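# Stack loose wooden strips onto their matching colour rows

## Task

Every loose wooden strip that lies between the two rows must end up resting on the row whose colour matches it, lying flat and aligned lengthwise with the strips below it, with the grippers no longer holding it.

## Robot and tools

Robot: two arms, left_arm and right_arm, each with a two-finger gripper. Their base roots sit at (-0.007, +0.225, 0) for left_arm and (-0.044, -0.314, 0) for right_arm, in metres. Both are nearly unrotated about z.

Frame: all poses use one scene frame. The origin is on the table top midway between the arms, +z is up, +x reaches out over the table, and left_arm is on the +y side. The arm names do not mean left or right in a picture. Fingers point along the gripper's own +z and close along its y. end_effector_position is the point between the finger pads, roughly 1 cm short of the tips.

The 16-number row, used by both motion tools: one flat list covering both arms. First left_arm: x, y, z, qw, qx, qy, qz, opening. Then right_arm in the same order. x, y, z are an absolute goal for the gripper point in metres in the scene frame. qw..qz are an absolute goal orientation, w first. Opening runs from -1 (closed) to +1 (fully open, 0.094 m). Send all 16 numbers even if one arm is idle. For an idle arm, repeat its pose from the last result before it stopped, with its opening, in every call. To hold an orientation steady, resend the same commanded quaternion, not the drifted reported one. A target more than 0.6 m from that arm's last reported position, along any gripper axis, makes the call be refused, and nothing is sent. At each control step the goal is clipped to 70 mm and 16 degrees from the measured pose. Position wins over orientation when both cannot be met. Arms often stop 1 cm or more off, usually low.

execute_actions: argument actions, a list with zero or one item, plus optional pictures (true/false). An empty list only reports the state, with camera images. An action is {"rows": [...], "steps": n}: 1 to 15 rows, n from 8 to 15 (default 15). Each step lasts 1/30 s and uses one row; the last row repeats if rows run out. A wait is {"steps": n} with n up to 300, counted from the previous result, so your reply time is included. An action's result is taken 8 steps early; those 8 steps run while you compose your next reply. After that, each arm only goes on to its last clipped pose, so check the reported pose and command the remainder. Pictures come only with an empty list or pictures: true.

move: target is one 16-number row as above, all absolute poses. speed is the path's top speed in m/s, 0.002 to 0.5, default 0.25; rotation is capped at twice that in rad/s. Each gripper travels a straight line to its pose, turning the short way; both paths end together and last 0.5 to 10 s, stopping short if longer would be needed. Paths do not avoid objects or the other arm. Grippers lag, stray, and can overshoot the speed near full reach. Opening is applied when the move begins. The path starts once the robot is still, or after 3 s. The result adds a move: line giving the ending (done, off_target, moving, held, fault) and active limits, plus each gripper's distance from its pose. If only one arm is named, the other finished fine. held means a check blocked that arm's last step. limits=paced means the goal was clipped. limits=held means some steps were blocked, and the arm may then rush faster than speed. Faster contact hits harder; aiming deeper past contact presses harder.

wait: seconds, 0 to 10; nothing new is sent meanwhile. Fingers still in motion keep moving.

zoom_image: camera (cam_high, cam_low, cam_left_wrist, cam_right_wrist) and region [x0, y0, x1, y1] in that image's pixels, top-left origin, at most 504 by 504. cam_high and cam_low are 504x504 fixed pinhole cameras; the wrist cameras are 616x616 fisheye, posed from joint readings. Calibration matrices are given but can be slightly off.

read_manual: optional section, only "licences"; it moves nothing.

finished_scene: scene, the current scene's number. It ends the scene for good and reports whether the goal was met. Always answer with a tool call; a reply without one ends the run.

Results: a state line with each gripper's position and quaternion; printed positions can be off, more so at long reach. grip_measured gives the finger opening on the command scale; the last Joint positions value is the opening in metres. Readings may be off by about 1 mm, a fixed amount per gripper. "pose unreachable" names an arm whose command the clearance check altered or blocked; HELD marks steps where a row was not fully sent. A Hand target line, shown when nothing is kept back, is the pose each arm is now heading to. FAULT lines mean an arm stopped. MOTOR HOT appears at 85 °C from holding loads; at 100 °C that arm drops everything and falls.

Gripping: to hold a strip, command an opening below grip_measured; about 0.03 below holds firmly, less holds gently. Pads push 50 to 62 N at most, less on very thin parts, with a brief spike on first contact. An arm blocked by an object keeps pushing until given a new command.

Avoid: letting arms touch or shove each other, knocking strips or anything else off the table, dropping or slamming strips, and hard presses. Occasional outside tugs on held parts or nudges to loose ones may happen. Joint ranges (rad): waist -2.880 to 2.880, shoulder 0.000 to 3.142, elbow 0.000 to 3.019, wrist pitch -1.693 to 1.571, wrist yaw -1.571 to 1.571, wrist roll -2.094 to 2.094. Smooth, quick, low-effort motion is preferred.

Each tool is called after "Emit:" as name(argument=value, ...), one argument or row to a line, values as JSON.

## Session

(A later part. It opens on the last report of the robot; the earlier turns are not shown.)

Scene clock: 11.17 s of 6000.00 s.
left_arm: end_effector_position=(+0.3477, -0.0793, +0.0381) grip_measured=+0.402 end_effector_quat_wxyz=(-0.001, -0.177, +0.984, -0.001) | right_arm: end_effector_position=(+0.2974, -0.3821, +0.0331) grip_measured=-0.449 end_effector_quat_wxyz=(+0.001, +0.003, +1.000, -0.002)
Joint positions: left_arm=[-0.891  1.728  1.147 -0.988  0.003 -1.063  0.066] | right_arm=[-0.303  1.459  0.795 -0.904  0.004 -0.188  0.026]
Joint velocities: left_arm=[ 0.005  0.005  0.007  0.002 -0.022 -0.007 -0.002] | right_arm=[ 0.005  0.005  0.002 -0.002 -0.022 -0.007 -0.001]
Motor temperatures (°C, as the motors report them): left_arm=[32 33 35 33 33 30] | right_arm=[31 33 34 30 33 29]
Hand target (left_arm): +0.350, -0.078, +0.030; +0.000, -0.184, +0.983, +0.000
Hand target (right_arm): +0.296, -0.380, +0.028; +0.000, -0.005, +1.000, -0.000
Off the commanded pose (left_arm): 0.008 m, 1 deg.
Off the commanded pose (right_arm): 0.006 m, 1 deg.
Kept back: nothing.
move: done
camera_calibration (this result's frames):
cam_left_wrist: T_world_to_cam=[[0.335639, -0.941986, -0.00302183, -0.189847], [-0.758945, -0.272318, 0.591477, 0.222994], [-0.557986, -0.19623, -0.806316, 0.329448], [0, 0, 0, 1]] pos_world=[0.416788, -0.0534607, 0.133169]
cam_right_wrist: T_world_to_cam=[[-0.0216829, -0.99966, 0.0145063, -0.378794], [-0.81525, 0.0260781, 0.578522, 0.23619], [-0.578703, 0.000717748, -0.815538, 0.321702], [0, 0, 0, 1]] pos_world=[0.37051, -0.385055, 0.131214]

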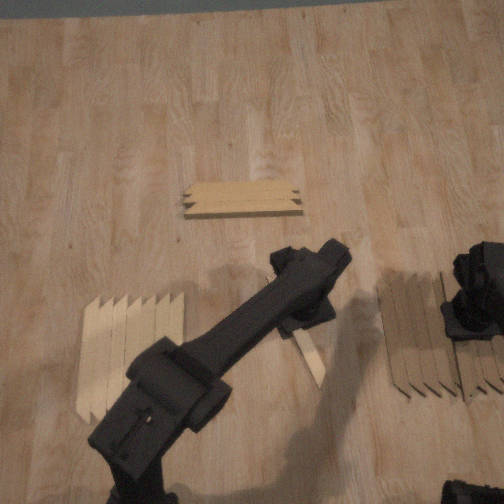

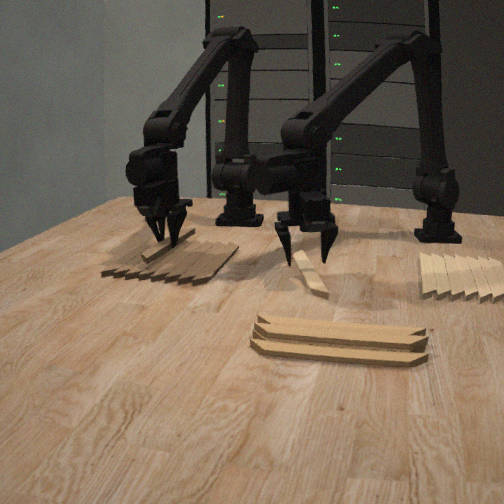

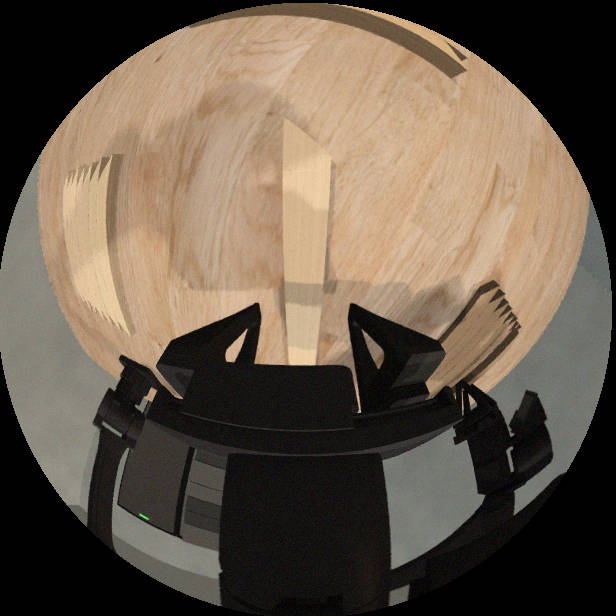

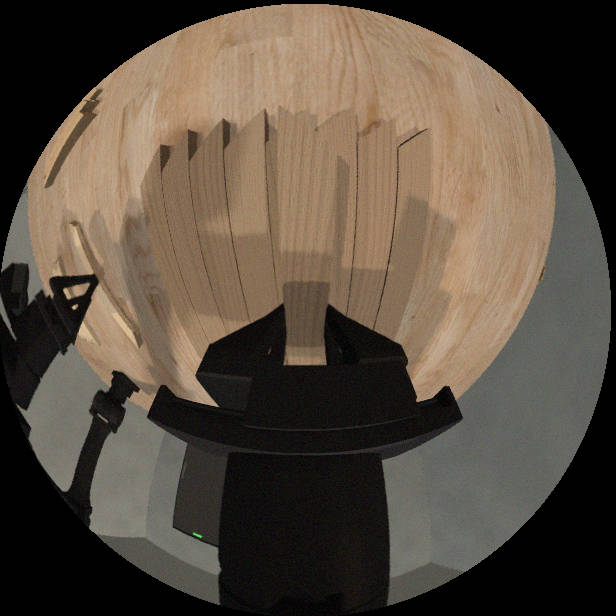

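Emit:
move(
  target=[0.347,-0.079,0.003,0,-0.184,0.983,0,0.4,0.309,-0.374,0.016,0,-0.005,1,0,-0.5],
  speed=0.05,
)

Emit:
move(
  target=[0.347,-0.079,0.003,0,-0.184,0.983,0,-0.5,0.309,-0.374,0.016,0,-0.005,1,0,0],
)

Emit:
move(
  target=[0.347,-0.07,0.075,0,-0.184,0.983,0,-0.5,0.309,-0.374,0.12,0,-0.005,1,0,0],
)

Emit:
move(
  target=[0.305,0.235,0.06,0,0.005,1,0,-0.5,0.309,-0.374,0.12,0,-0.005,1,0,0],
  speed=0.3,
)

Emit:
move(
  target=[0.305,0.235,0.028,0,0.005,1,0,-0.5,0.309,-0.374,0.12,0,-0.005,1,0,0],
  speed=0.06,
)

Emit:
zoom_image(
  camera="cam_left_wrist",
  region=[150, 60, 470, 380],
)

Scene clock: 12.87 s of 6000.00 s.
left_arm: end_effector_position=(+0.3500, -0.0812, +0.0161) grip_measured=+0.402 end_effector_quat_wxyz=(+0.003, -0.180, +0.984, -0.007) | right_arm: end_effector_position=(+0.3015, -0.3791, +0.0186) grip_measured=-0.449 end_effector_quat_wxyz=(-0.005, -0.002, +1.000, -0.001)
Joint positions: left_arm=[-0.891  1.761  1.123 -0.918  0.003 -1.069  0.066] | right_arm=[-0.292  1.503  0.795 -0.871  0.004 -0.188  0.026]
Joint velocities: left_arm=[-0.005  0.005  0.017  0.032  0.022  0.051 -0.001] | right_arm=[-0.005 -0.015 -0.007  0.002 -0.037  0.066  0.001]
Motor temperatures (°C, as the motors report them): left_arm=[32 33 35 33 33 30] | right_arm=[31 33 34 30 33 29]
Hand target (left_arm): +0.347, -0.079, +0.003; -0.000, -0.184, +0.983, -0.000
Hand target (right_arm): +0.309, -0.374, +0.016; +0.000, -0.005, +1.000, +0.000
Off the commanded pose (left_arm): 0.014 m, 1 deg.
Off the commanded pose (right_arm): 0.009 m, 1 deg.
Kept back: nothing.
move: off_target (left_arm)
camera_calibration (this result's frames):
cam_left_wrist: T_world_to_cam=[[0.342066, -0.93963, 0.00924935, -0.19474], [-0.763364, -0.272131, 0.585851, 0.238844], [-0.547966, -0.20746, -0.810366, 0.308237], [0, 0, 0, 1]] pos_world=[0.417842, -0.0540404, 0.111659]
cam_right_wrist: T_world_to_cam=[[-0.0104707, -0.999867, 0.0125328, -0.378892], [-0.808927, 0.0158376, 0.587696, 0.241911], [-0.587816, -0.00398451, -0.808985, 0.313033], [0, 0, 0, 1]] pos_world=[0.375727, -0.381426, 0.115818]

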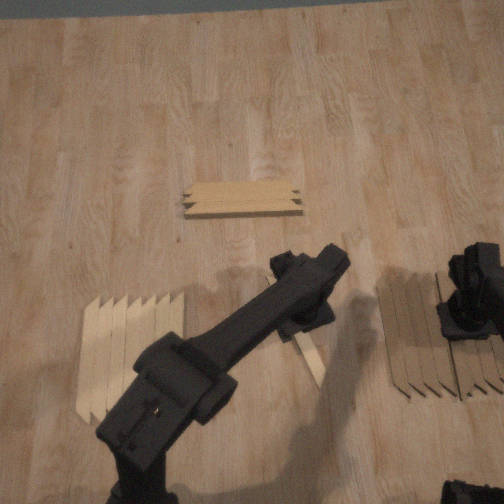

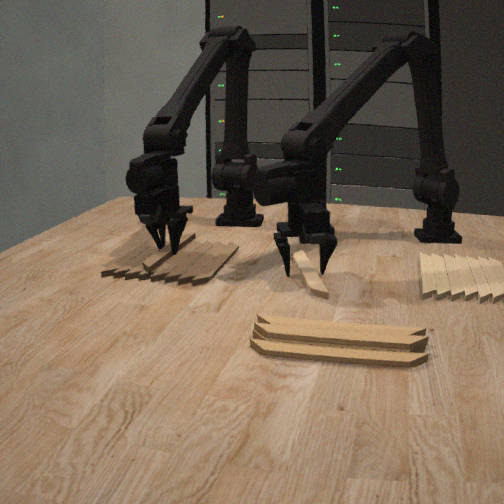

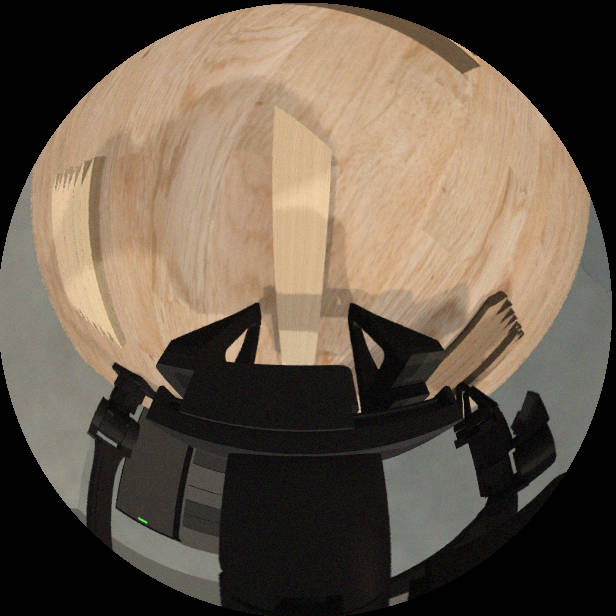

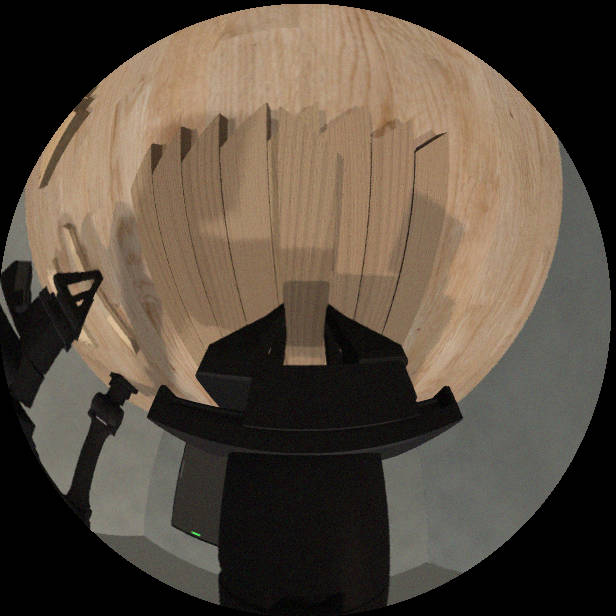

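Scene clock: 13.57 s of 6000.00 s.
left_arm: end_effector_position=(+0.3500, -0.0811, +0.0159) grip_measured=-0.444 end_effector_quat_wxyz=(+0.003, -0.180, +0.984, -0.006) | right_arm: end_effector_position=(+0.3016, -0.3789, +0.0188) grip_measured=-0.003 end_effector_quat_wxyz=(-0.004, -0.002, +1.000, -0.001)
Joint positions: left_arm=[-0.891  1.762  1.123 -0.918  0.003 -1.069  0.026] | right_arm=[-0.292  1.503  0.795 -0.871  0.004 -0.188  0.047]
Joint velocities: left_arm=[-0.005 -0.005  0.012 -0.007  0.022  0.051  0.001] | right_arm=[-0.005  0.015  0.002  0.027 -0.007  0.022 -0.001]
Motor temperatures (°C, as the motors report them): left_arm=[32 33 35 33 33 30] | right_arm=[31 33 34 30 33 29]
Hand target (left_arm): +0.347, -0.079, +0.003; -0.000, -0.184, +0.983, +0.000
Hand target (right_arm): +0.309, -0.374, +0.016; +0.000, -0.005, +1.000, -0.000
Off the commanded pose (left_arm): 0.013 m, 1 deg.
Off the commanded pose (right_arm): 0.009 m, 1 deg.
Kept back: nothing.
move: off_target (left_arm)
camera_calibration (this result's frames):
cam_left_wrist: T_world_to_cam=[[0.342072, -0.939633, 0.00872957, -0.194662], [-0.763337, -0.27245, 0.585736, 0.238939], [-0.547999, -0.207027, -0.810455, 0.308167], [0, 0, 0, 1]] pos_world=[0.417855, -0.0540132, 0.1115]
cam_right_wrist: T_world_to_cam=[[-0.0101027, -0.999873, 0.0122887, -0.378822], [-0.809414, 0.0153931, 0.587036, 0.241849], [-0.587151, -0.00401604, -0.809467, 0.313105], [0, 0, 0, 1]] pos_world=[0.375769, -0.38124, 0.116129]

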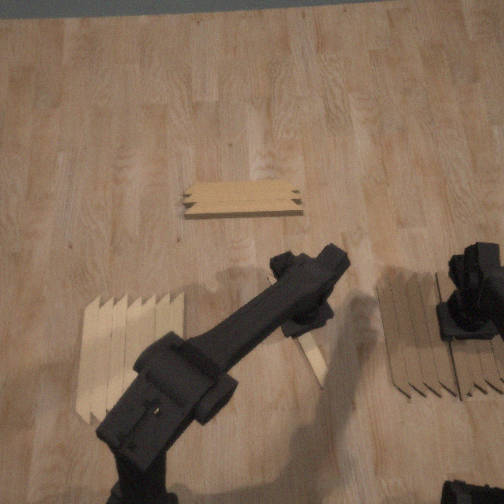

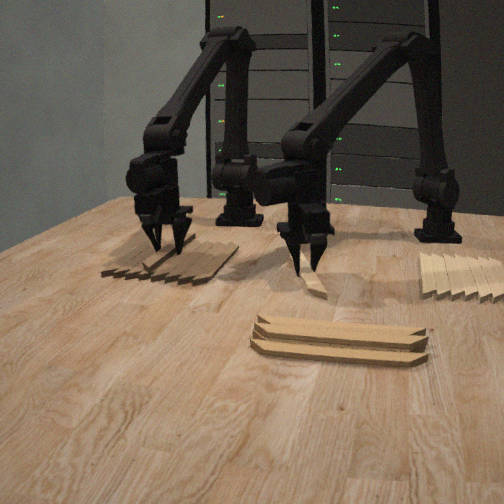

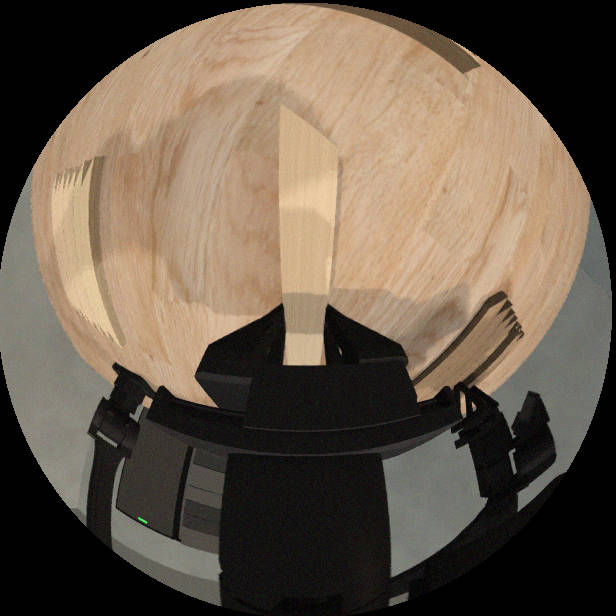

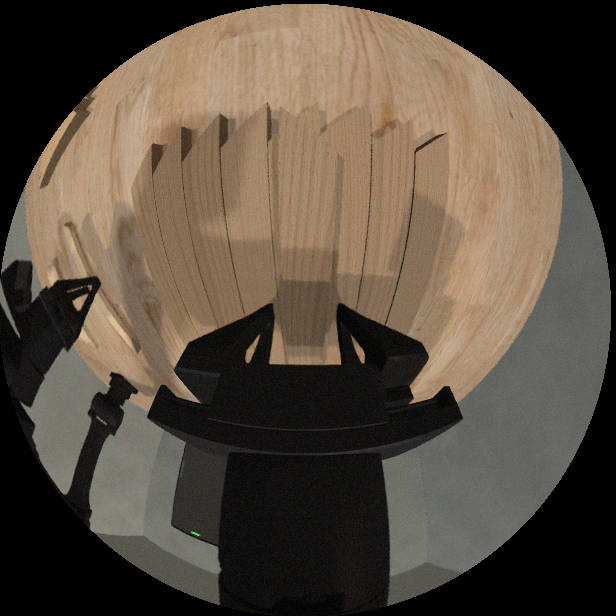

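Scene clock: 14.40 s of 6000.00 s.
left_arm: end_effector_position=(+0.3318, -0.0634, +0.0625) grip_measured=-0.444 end_effector_quat_wxyz=(-0.008, -0.182, +0.983, +0.008) | right_arm: end_effector_position=(+0.2989, -0.3783, +0.1115) grip_measured=-0.003 end_effector_quat_wxyz=(-0.005, -0.002, +1.000, -0.001)
Joint positions: left_arm=[-0.887  1.655  1.123 -1.061  0.003 -1.069  0.026] | right_arm=[-0.292  1.346  0.921 -1.155  0.003 -0.188  0.047]
Joint velocities: left_arm=[ 0.005 -0.024 -0.007  0.007  0.022 -0.022 -0.   ] | right_arm=[-0.015  0.005 -0.017 -0.022 -0.007 -0.022  0.001]
Motor temperatures (°C, as the motors report them): left_arm=[32 33 35 33 33 30] | right_arm=[31 33 35 30 33 29]
Hand target (left_arm): +0.346, -0.069, +0.075; +0.000, -0.184, +0.983, -0.000
Hand target (right_arm): +0.310, -0.374, +0.120; +0.000, -0.005, +1.000, -0.000
Off the commanded pose (left_arm): 0.021 m, 1 deg.
Off the commanded pose (right_arm): 0.014 m, 1 deg.
Kept back: nothing.
move: off_target (left_arm, right_arm)
camera_calibration (this result's frames):
cam_left_wrist: T_world_to_cam=[[0.345459, -0.938156, -0.0228165, -0.17121], [-0.745905, -0.289257, 0.599964, 0.194868], [-0.56946, -0.190244, -0.799702, 0.347163], [0, 0, 0, 1]] pos_world=[0.402194, -0.0382087, 0.156807]
cam_right_wrist: T_world_to_cam=[[-0.0100933, -0.99988, 0.0117155, -0.379359], [-0.808794, 0.0150527, 0.587899, 0.184813], [-0.588005, -0.00354159, -0.808849, 0.38691], [0, 0, 0, 1]] pos_world=[0.373152, -0.380725, 0.208745]

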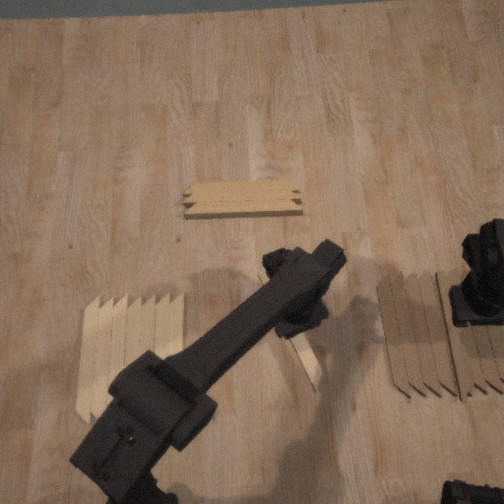

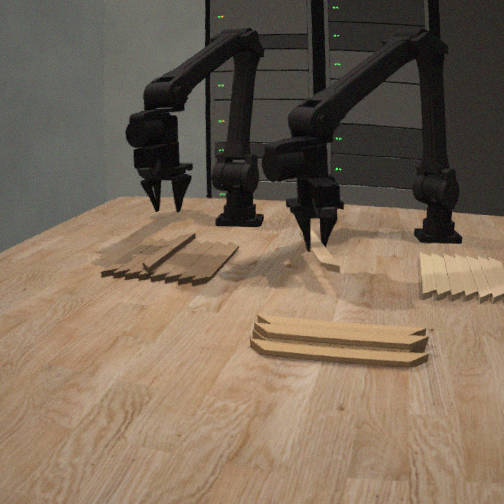

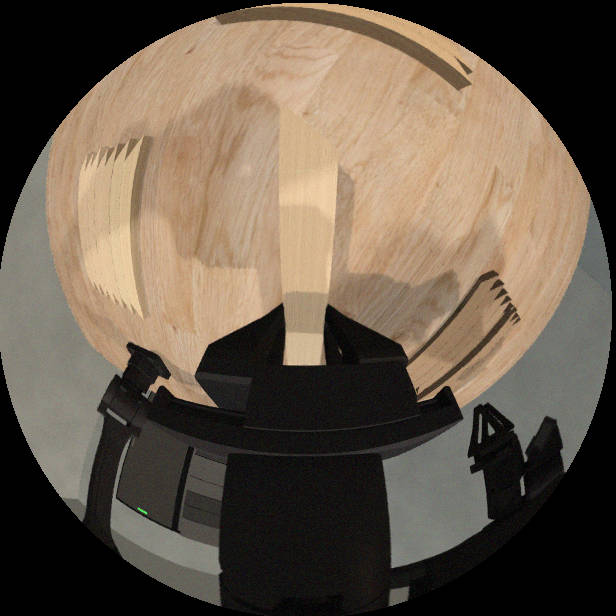

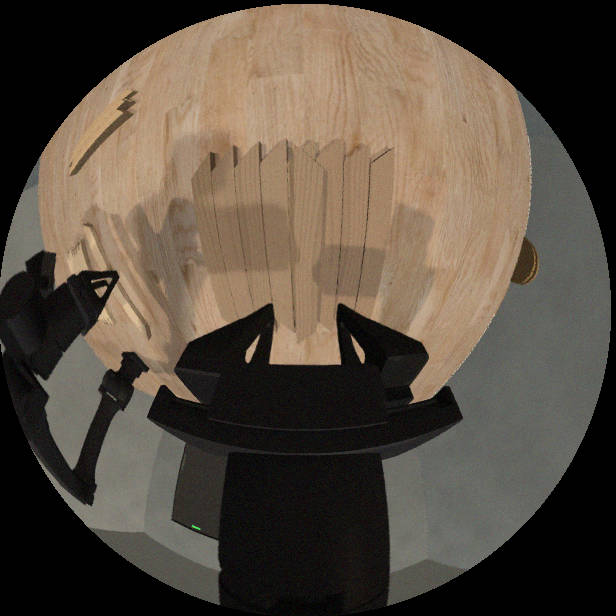

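Scene clock: 16.17 s of 6000.00 s.
left_arm: end_effector_position=(+0.3024, +0.2436, +0.0621) grip_measured=-0.444 end_effector_quat_wxyz=(-0.002, -0.004, +1.000, +0.010) | right_arm: end_effector_position=(+0.2984, -0.3782, +0.1115) grip_measured=-0.003 end_effector_quat_wxyz=(-0.006, -0.002, +1.000, -0.001)
Joint positions: left_arm=[-0.134  1.308  0.739 -1.004 -0.021  0.042  0.026] | right_arm=[-0.292  1.346  0.921 -1.157  0.003 -0.188  0.047]
Joint velocities: left_arm=[ 0.005 -0.015 -0.007 -0.027 -0.022  0.007 -0.001] | right_arm=[ 0.005 -0.015 -0.007 -0.017  0.022  0.007 -0.001]
Motor temperatures (°C, as the motors report them): left_arm=[32 33 35 33 33 30] | right_arm=[31 33 35 30 33 29]
Hand target (left_arm): +0.303, +0.241, +0.061; +0.005, +0.005, +1.000, +0.009
Hand target (right_arm): +0.309, -0.374, +0.120; +0.000, -0.005, +1.000, +0.000
Off the commanded pose (left_arm): 0.009 m, 2 deg.
Off the commanded pose (right_arm): 0.014 m, 1 deg.
Kept back: nothing.
move: off_target (right_arm)
camera_calibration (this result's frames):
cam_left_wrist: T_world_to_cam=[[-0.00609271, -0.99966, -0.0253599, 0.248342], [-0.805113, -0.0101375, 0.593035, 0.212313], [-0.593091, 0.0240308, -0.804777, 0.343715], [0, 0, 0, 1]] pos_world=[0.376303, 0.242151, 0.157002]
cam_right_wrist: T_world_to_cam=[[-0.0100674, -0.999885, 0.0113204, -0.379227], [-0.807469, 0.0148067, 0.589724, 0.183669], [-0.589824, -0.00320394, -0.807526, 0.387113], [0, 0, 0, 1]] pos_world=[0.372818, -0.380663, 0.208583]

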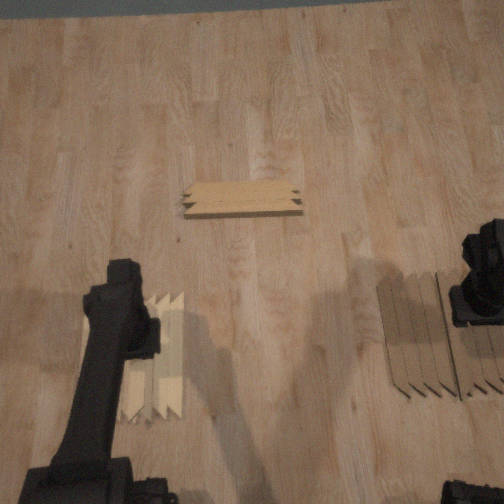

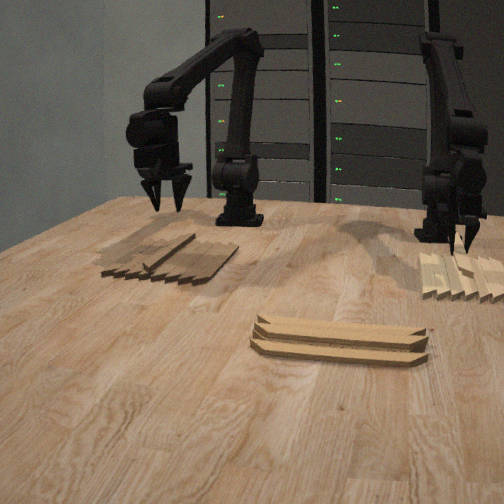

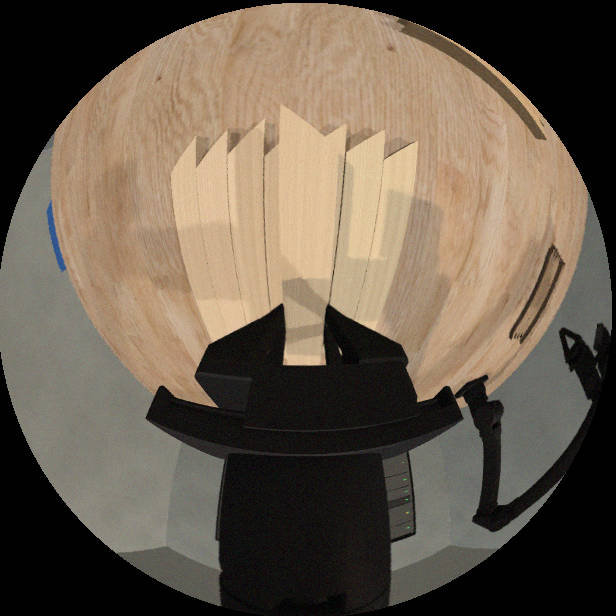

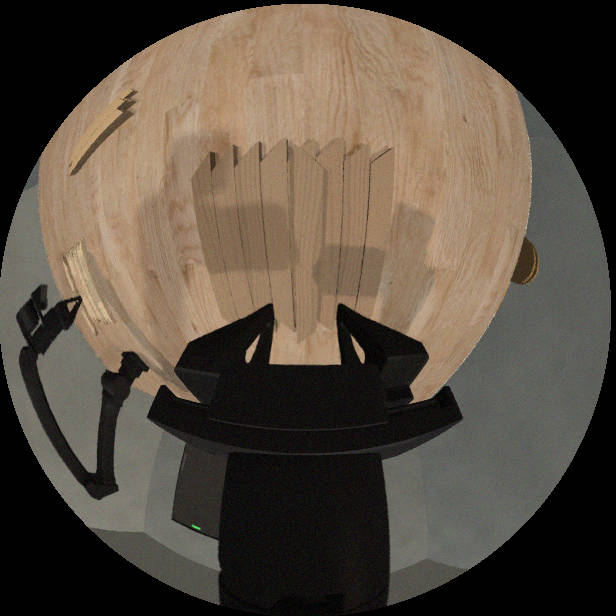

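Scene clock: 17.07 s of 6000.00 s.
left_arm: end_effector_position=(+0.3055, +0.2386, +0.0326) grip_measured=-0.444 end_effector_quat_wxyz=(-0.001, -0.000, +1.000, +0.002) | right_arm: end_effector_position=(+0.2984, -0.3782, +0.1115) grip_measured=-0.003 end_effector_quat_wxyz=(-0.006, -0.002, +1.000, -0.001)
Joint positions: left_arm=[-0.141  1.372  0.704 -0.905 -0.004  0.042  0.026] | right_arm=[-0.292  1.346  0.921 -1.157  0.003 -0.188  0.047]
Joint velocities: left_arm=[ 0.005 -0.024 -0.002  0.012 -0.037 -0.022  0.001] | right_arm=[-0.005 -0.024 -0.002 -0.007 -0.037 -0.051  0.   ]
Motor temperatures (°C, as the motors report them): left_arm=[32 33 35 33 33 30] | right_arm=[31 33 35 30 33 29]
Hand target (left_arm): +0.305, +0.235, +0.028; +0.000, +0.005, +1.000, -0.000
Hand target (right_arm): +0.309, -0.374, +0.120; +0.000, -0.005, +1.000, +0.000
Off the commanded pose (left_arm): 0.006 m, 1 deg.
Off the commanded pose (right_arm): 0.014 m, 1 deg.
Kept back: nothing.
move: off_target (right_arm)
camera_calibration (this result's frames):
cam_left_wrist: T_world_to_cam=[[-0.0128773, -0.999883, -0.00828582, 0.244234], [-0.806272, 0.00548204, 0.59152, 0.228913], [-0.591405, 0.0142978, -0.806248, 0.323817], [0, 0, 0, 1]] pos_world=[0.379219, 0.23832, 0.127694]
cam_right_wrist: T_world_to_cam=[[-0.0100674, -0.999885, 0.0113204, -0.379227], [-0.807469, 0.0148067, 0.589724, 0.183669], [-0.589824, -0.00320394, -0.807526, 0.387113], [0, 0, 0, 1]] pos_world=[0.372818, -0.380663, 0.208583]

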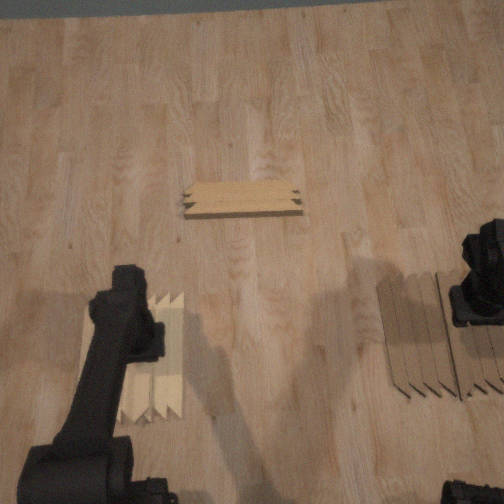

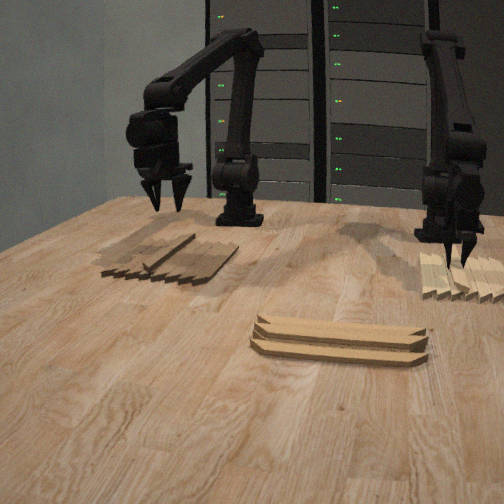

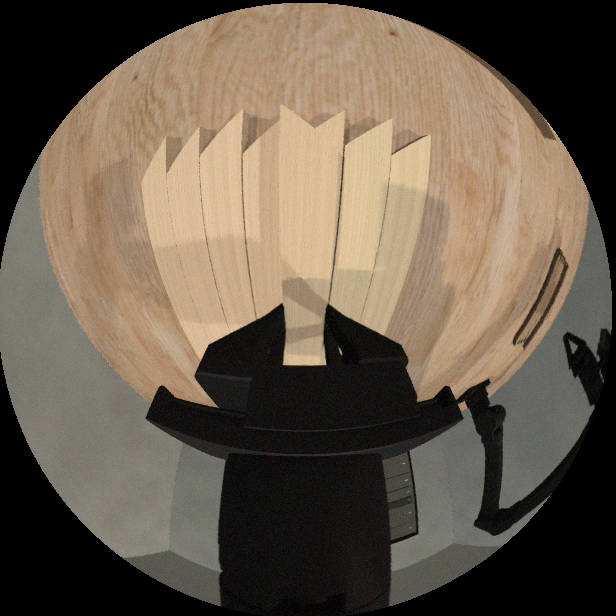

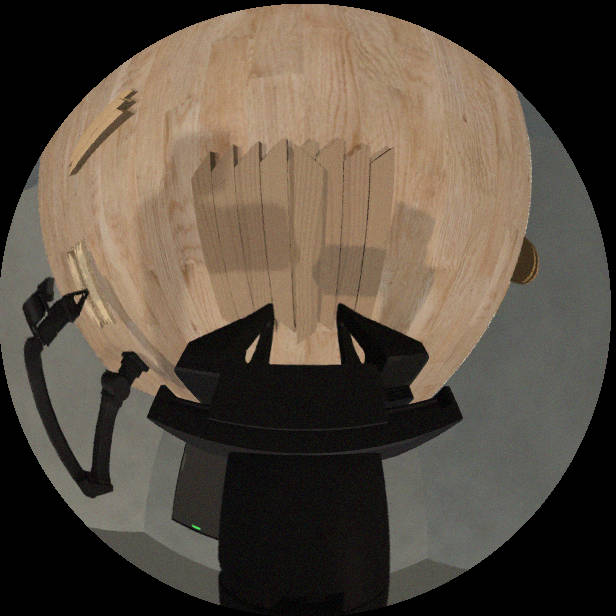

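Region (150, 60, 470, 380) of cam_left_wrist's 616x616 image, scaled by 1.575, with more detail than that image has.

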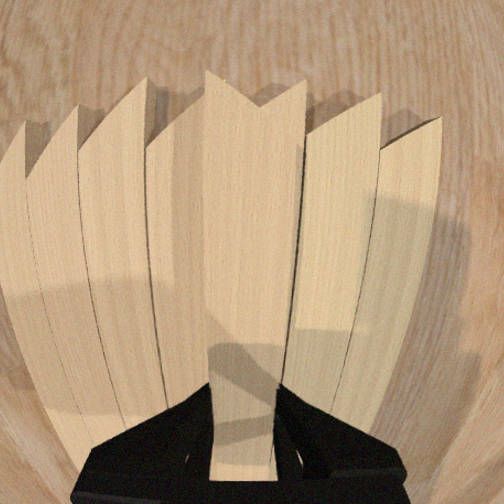

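Emit:
move(
  target=[0.311,0.232,0.020,0,0.005,1,0,-0.5,0.309,-0.374,0.12,0,-0.005,1,0,0],
  speed=0.04,
)

Emit:
move(
  target=[0.311,0.232,0.020,0,0.005,1,0,0,0.309,-0.374,0.12,0,-0.005,1,0,0],
)

Emit:
move(
  target=[0.311,0.232,0.12,0,0.005,1,0,0,0.309,-0.374,0.12,0,-0.005,1,0,0],
)

Scene clock: 19.70 s of 6000.00 s.
left_arm: end_effector_position=(+0.3083, +0.2367, +0.0272) grip_measured=-0.444 end_effector_quat_wxyz=(-0.001, +0.002, +1.000, +0.002) | right_arm: end_effector_position=(+0.2984, -0.3782, +0.1115) grip_measured=-0.003 end_effector_quat_wxyz=(-0.006, -0.002, +1.000, -0.001)
Joint positions: left_arm=[-0.148  1.39   0.704 -0.886 -0.004  0.04   0.026] | right_arm=[-0.292  1.346  0.921 -1.157  0.003 -0.188  0.047]
Joint velocities: left_arm=[ 0.005  0.005 -0.022  0.007 -0.022 -0.037 -0.001] | right_arm=[-0.024 -0.005  0.002 -0.012 -0.095 -0.007 -0.   ]
Motor temperatures (°C, as the motors report them): left_arm=[32 33 35 33 33 30] | right_arm=[31 33 35 30 33 29]
Hand target (left_arm): +0.311, +0.232, +0.020; -0.000, +0.005, +1.000, -0.000
Hand target (right_arm): +0.309, -0.374, +0.120; +0.000, -0.005, +1.000, +0.000
Off the commanded pose (left_arm): 0.009 m, 0 deg.
Off the commanded pose (right_arm): 0.014 m, 1 deg.
Kept back: nothing.
move: off_target (right_arm)
camera_calibration (this result's frames):
cam_left_wrist: T_world_to_cam=[[-0.0174511, -0.999813, -0.00831078, 0.243692], [-0.806468, 0.0091621, 0.591207, 0.233579], [-0.591021, 0.0170196, -0.806477, 0.320437], [0, 0, 0, 1]] pos_world=[0.382012, 0.236053, 0.122357]
cam_right_wrist: T_world_to_cam=[[-0.0100674, -0.999885, 0.0113204, -0.379227], [-0.807469, 0.0148067, 0.589724, 0.183669], [-0.589824, -0.00320394, -0.807526, 0.387113], [0, 0, 0, 1]] pos_world=[0.372818, -0.380663, 0.208583]

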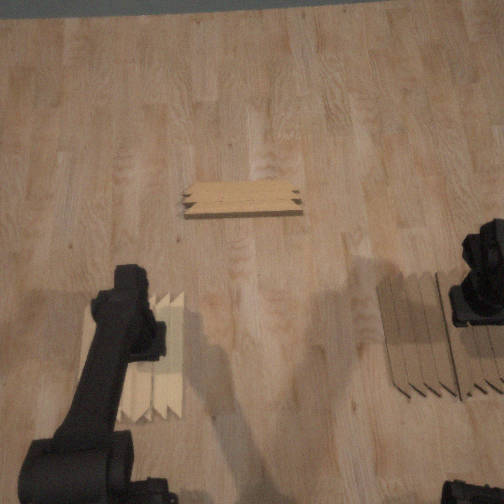

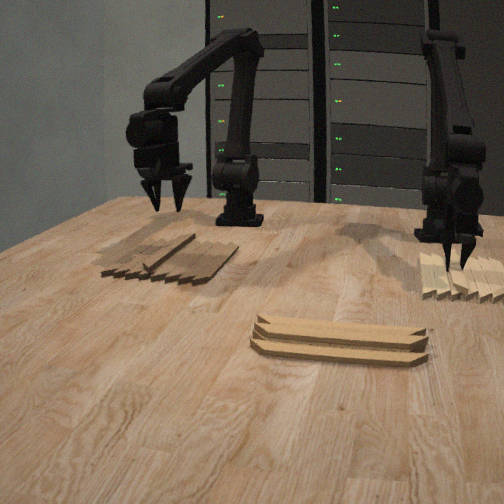

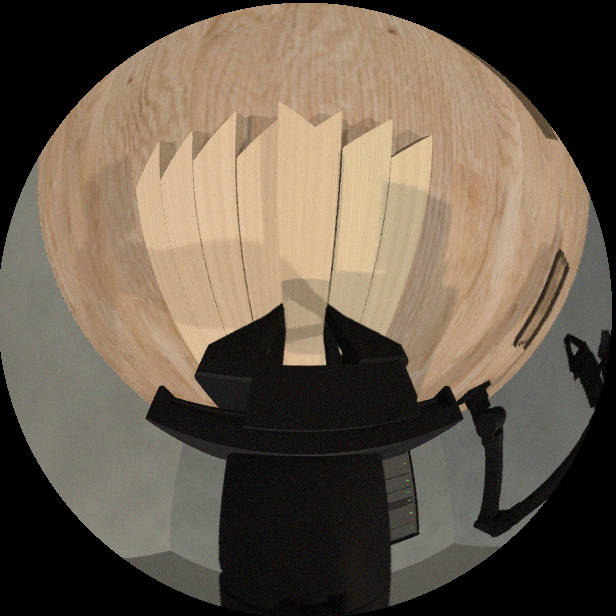

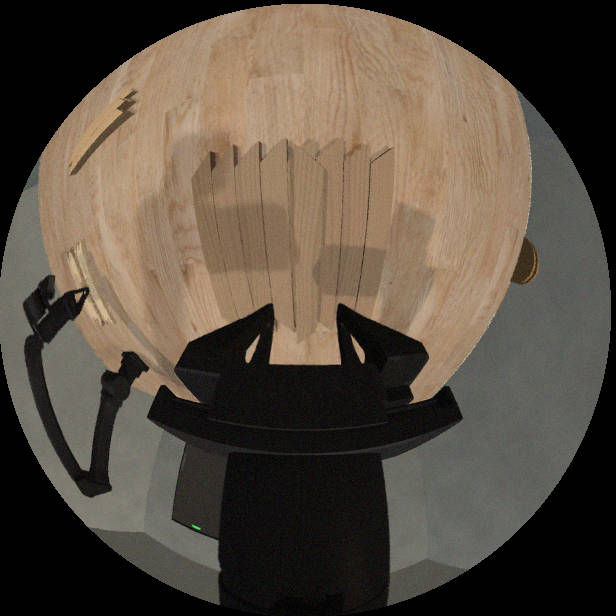

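Scene clock: 20.40 s of 6000.00 s.
left_arm: end_effector_position=(+0.3084, +0.2366, +0.0271) grip_measured=-0.002 end_effector_quat_wxyz=(-0.001, +0.002, +1.000, +0.002) | right_arm: end_effector_position=(+0.2984, -0.3782, +0.1115) grip_measured=-0.003 end_effector_quat_wxyz=(-0.006, -0.002, +1.000, -0.001)
Joint positions: left_arm=[-0.148  1.391  0.704 -0.885 -0.004  0.04   0.047] | right_arm=[-0.292  1.346  0.921 -1.157  0.003 -0.188  0.047]
Joint velocities: left_arm=[-0.005 -0.005 -0.022 -0.002 -0.007  0.007 -0.   ] | right_arm=[-0.005 -0.005 -0.002 -0.002 -0.022  0.037  0.001]
Motor temperatures (°C, as the motors report them): left_arm=[32 33 35 33 33 30] | right_arm=[31 33 35 30 33 29]
Hand target (left_arm): +0.311, +0.232, +0.020; -0.000, +0.005, +1.000, -0.000
Hand target (right_arm): +0.309, -0.374, +0.120; +0.000, -0.005, +1.000, +0.000
Off the commanded pose (left_arm): 0.009 m, 0 deg.
Off the commanded pose (right_arm): 0.014 m, 1 deg.
Kept back: nothing.
move: off_target (right_arm)
camera_calibration (this result's frames):
cam_left_wrist: T_world_to_cam=[[-0.0178325, -0.999806, -0.00831078, 0.24369], [-0.806464, 0.00946975, 0.591207, 0.23362], [-0.591014, 0.0172451, -0.806477, 0.320328], [0, 0, 0, 1]] pos_world=[0.38207, 0.235906, 0.122245]
cam_right_wrist: T_world_to_cam=[[-0.0100674, -0.999885, 0.0113204, -0.379227], [-0.807469, 0.0148067, 0.589724, 0.183669], [-0.589824, -0.00320394, -0.807526, 0.387113], [0, 0, 0, 1]] pos_world=[0.372818, -0.380663, 0.208583]

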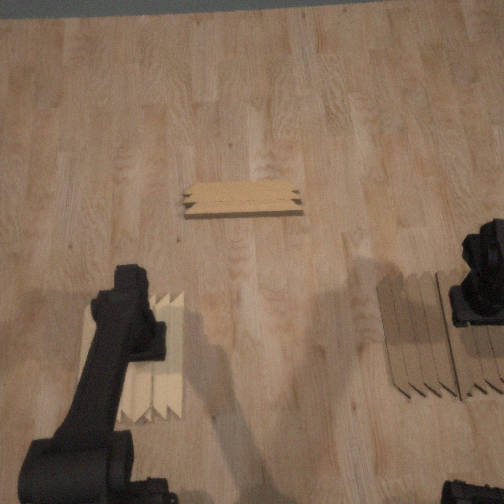

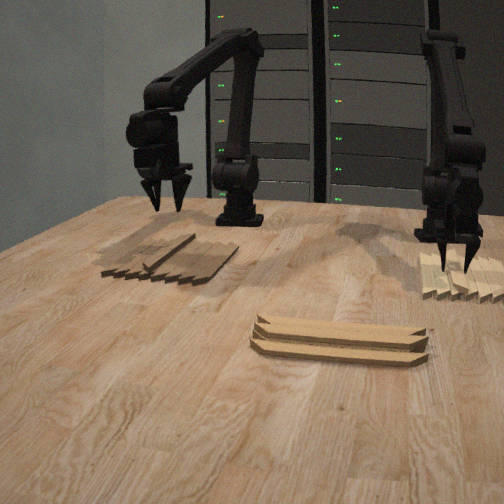

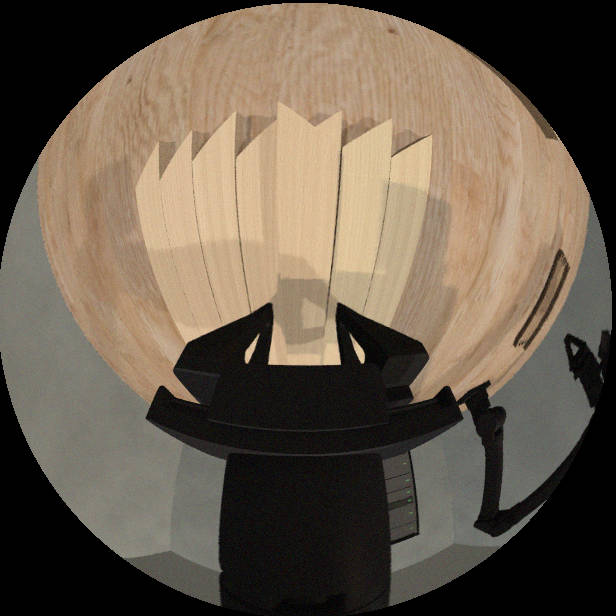

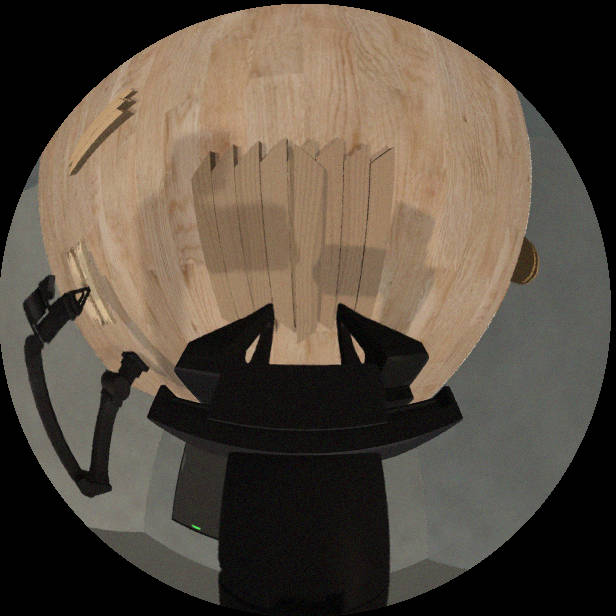

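Scene clock: 21.23 s of 6000.00 s.
left_arm: end_effector_position=(+0.2999, +0.2354, +0.1108) grip_measured=-0.002 end_effector_quat_wxyz=(-0.004, +0.004, +1.000, +0.001) | right_arm: end_effector_position=(+0.2984, -0.3782, +0.1115) grip_measured=-0.003 end_effector_quat_wxyz=(-0.006, -0.002, +1.000, -0.001)
Joint positions: left_arm=[-0.151  1.231  0.817 -1.165 -0.003  0.04   0.047] | right_arm=[-0.292  1.346  0.921 -1.157  0.003 -0.188  0.047]
Joint velocities: left_arm=[-0.005  0.005 -0.002  0.012 -0.022 -0.022 -0.   ] | right_arm=[-0.005 -0.005 -0.002 -0.002  0.007 -0.007  0.001]
Motor temperatures (°C, as the motors report them): left_arm=[32 33 35 33 33 30] | right_arm=[31 33 35 30 33 29]
Hand target (left_arm): +0.310, +0.232, +0.121; +0.000, +0.005, +1.000, -0.000
Hand target (right_arm): +0.309, -0.374, +0.120; +0.000, -0.005, +1.000, +0.000
Off the commanded pose (left_arm): 0.015 m, 1 deg.
Off the commanded pose (right_arm): 0.014 m, 1 deg.
Kept back: nothing.
move: off_target (left_arm, right_arm)
camera_calibration (this result's frames):
cam_left_wrist: T_world_to_cam=[[-0.0205518, -0.99976, -0.00758355, 0.243772], [-0.802595, 0.0119747, 0.596405, 0.174998], [-0.596171, 0.0183437, -0.802648, 0.383726], [0, 0, 0, 1]] pos_world=[0.374229, 0.234579, 0.205476]
cam_right_wrist: T_world_to_cam=[[-0.0100674, -0.999885, 0.0113204, -0.379227], [-0.807469, 0.0148067, 0.589724, 0.183669], [-0.589824, -0.00320394, -0.807526, 0.387113], [0, 0, 0, 1]] pos_world=[0.372818, -0.380663, 0.208583]

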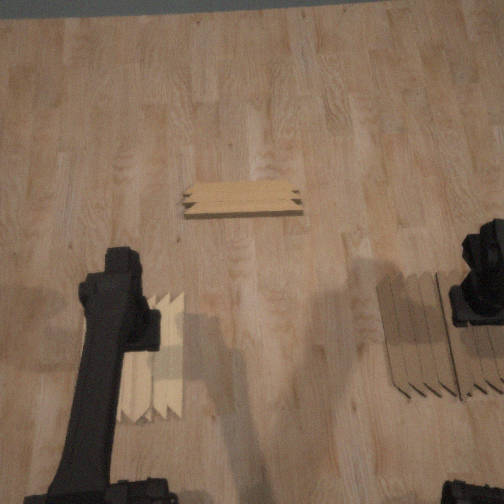

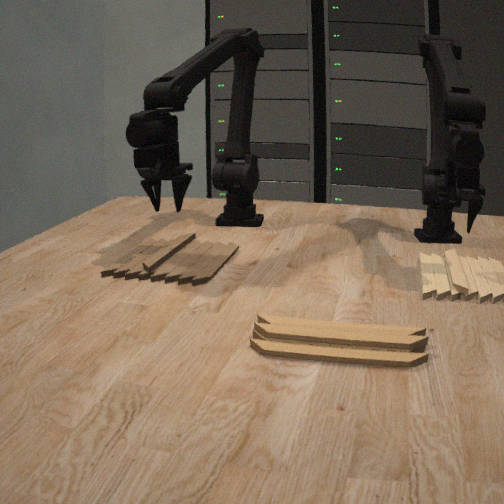

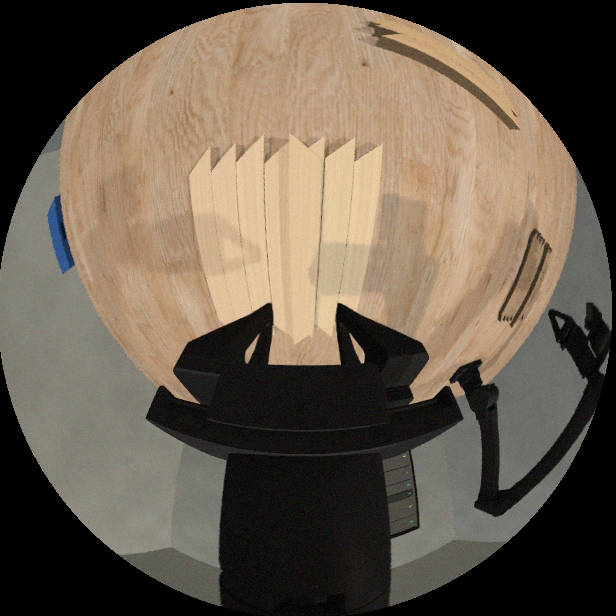

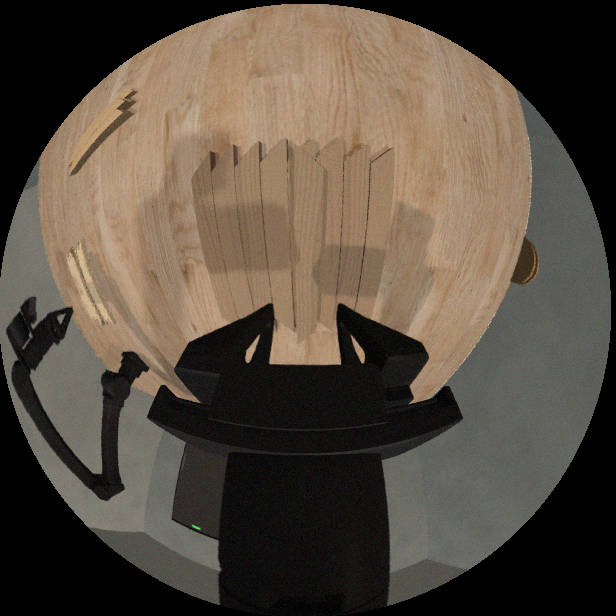

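The third-colour stack is still there, so I'm checking the task text before ending the scene.

Emit:
execute_actions(
  actions=[],
  pictures=false,
)

Scene clock: 21.43 s of 6000.00 s.
left_arm: end_effector_position=(+0.2998, +0.2354, +0.1108) grip_measured=-0.002 end_effector_quat_wxyz=(-0.004, +0.004, +1.000, +0.001) | right_arm: end_effector_position=(+0.2984, -0.3782, +0.1115) grip_measured=-0.003 end_effector_quat_wxyz=(-0.006, -0.002, +1.000, -0.001)
Joint positions: left_arm=[-0.151  1.231  0.817 -1.166 -0.003  0.04   0.047] | right_arm=[-0.292  1.346  0.921 -1.157  0.003 -0.188  0.047]
Joint velocities: left_arm=[-0.015  0.005 -0.002 -0.002 -0.037 -0.007  0.001] | right_arm=[ 0.005 -0.015 -0.017 -0.002 -0.037  0.022  0.   ]
Motor temperatures (°C, as the motors report them): left_arm=[32 33 35 33 33 30] | right_arm=[31 33 36 30 33 29]
Hand target (left_arm): +0.310, +0.232, +0.121; +0.000, +0.005, +1.000, -0.000
Hand target (right_arm): +0.309, -0.374, +0.120; +0.000, -0.005, +1.000, +0.000
Off the commanded pose (left_arm): 0.015 m, 1 deg.
Off the commanded pose (right_arm): 0.014 m, 1 deg.
Kept back: nothing.
Steps of this call (steps 1 to 6: nothing new was sent). Readings (end_effector_position):
1: left_arm (+0.2998, +0.2354, +0.1108) | right_arm (+0.2984, -0.3782, +0.1115)
2: left_arm (+0.2998, +0.2354, +0.1108) | right_arm (+0.2984, -0.3782, +0.1115)
4: left_arm (+0.2998, +0.2354, +0.1108) | right_arm (+0.2984, -0.3782, +0.1115)
6: the state above

Emit:
finished_scene(
  scene=2,
)

The scene is finished: the task was done.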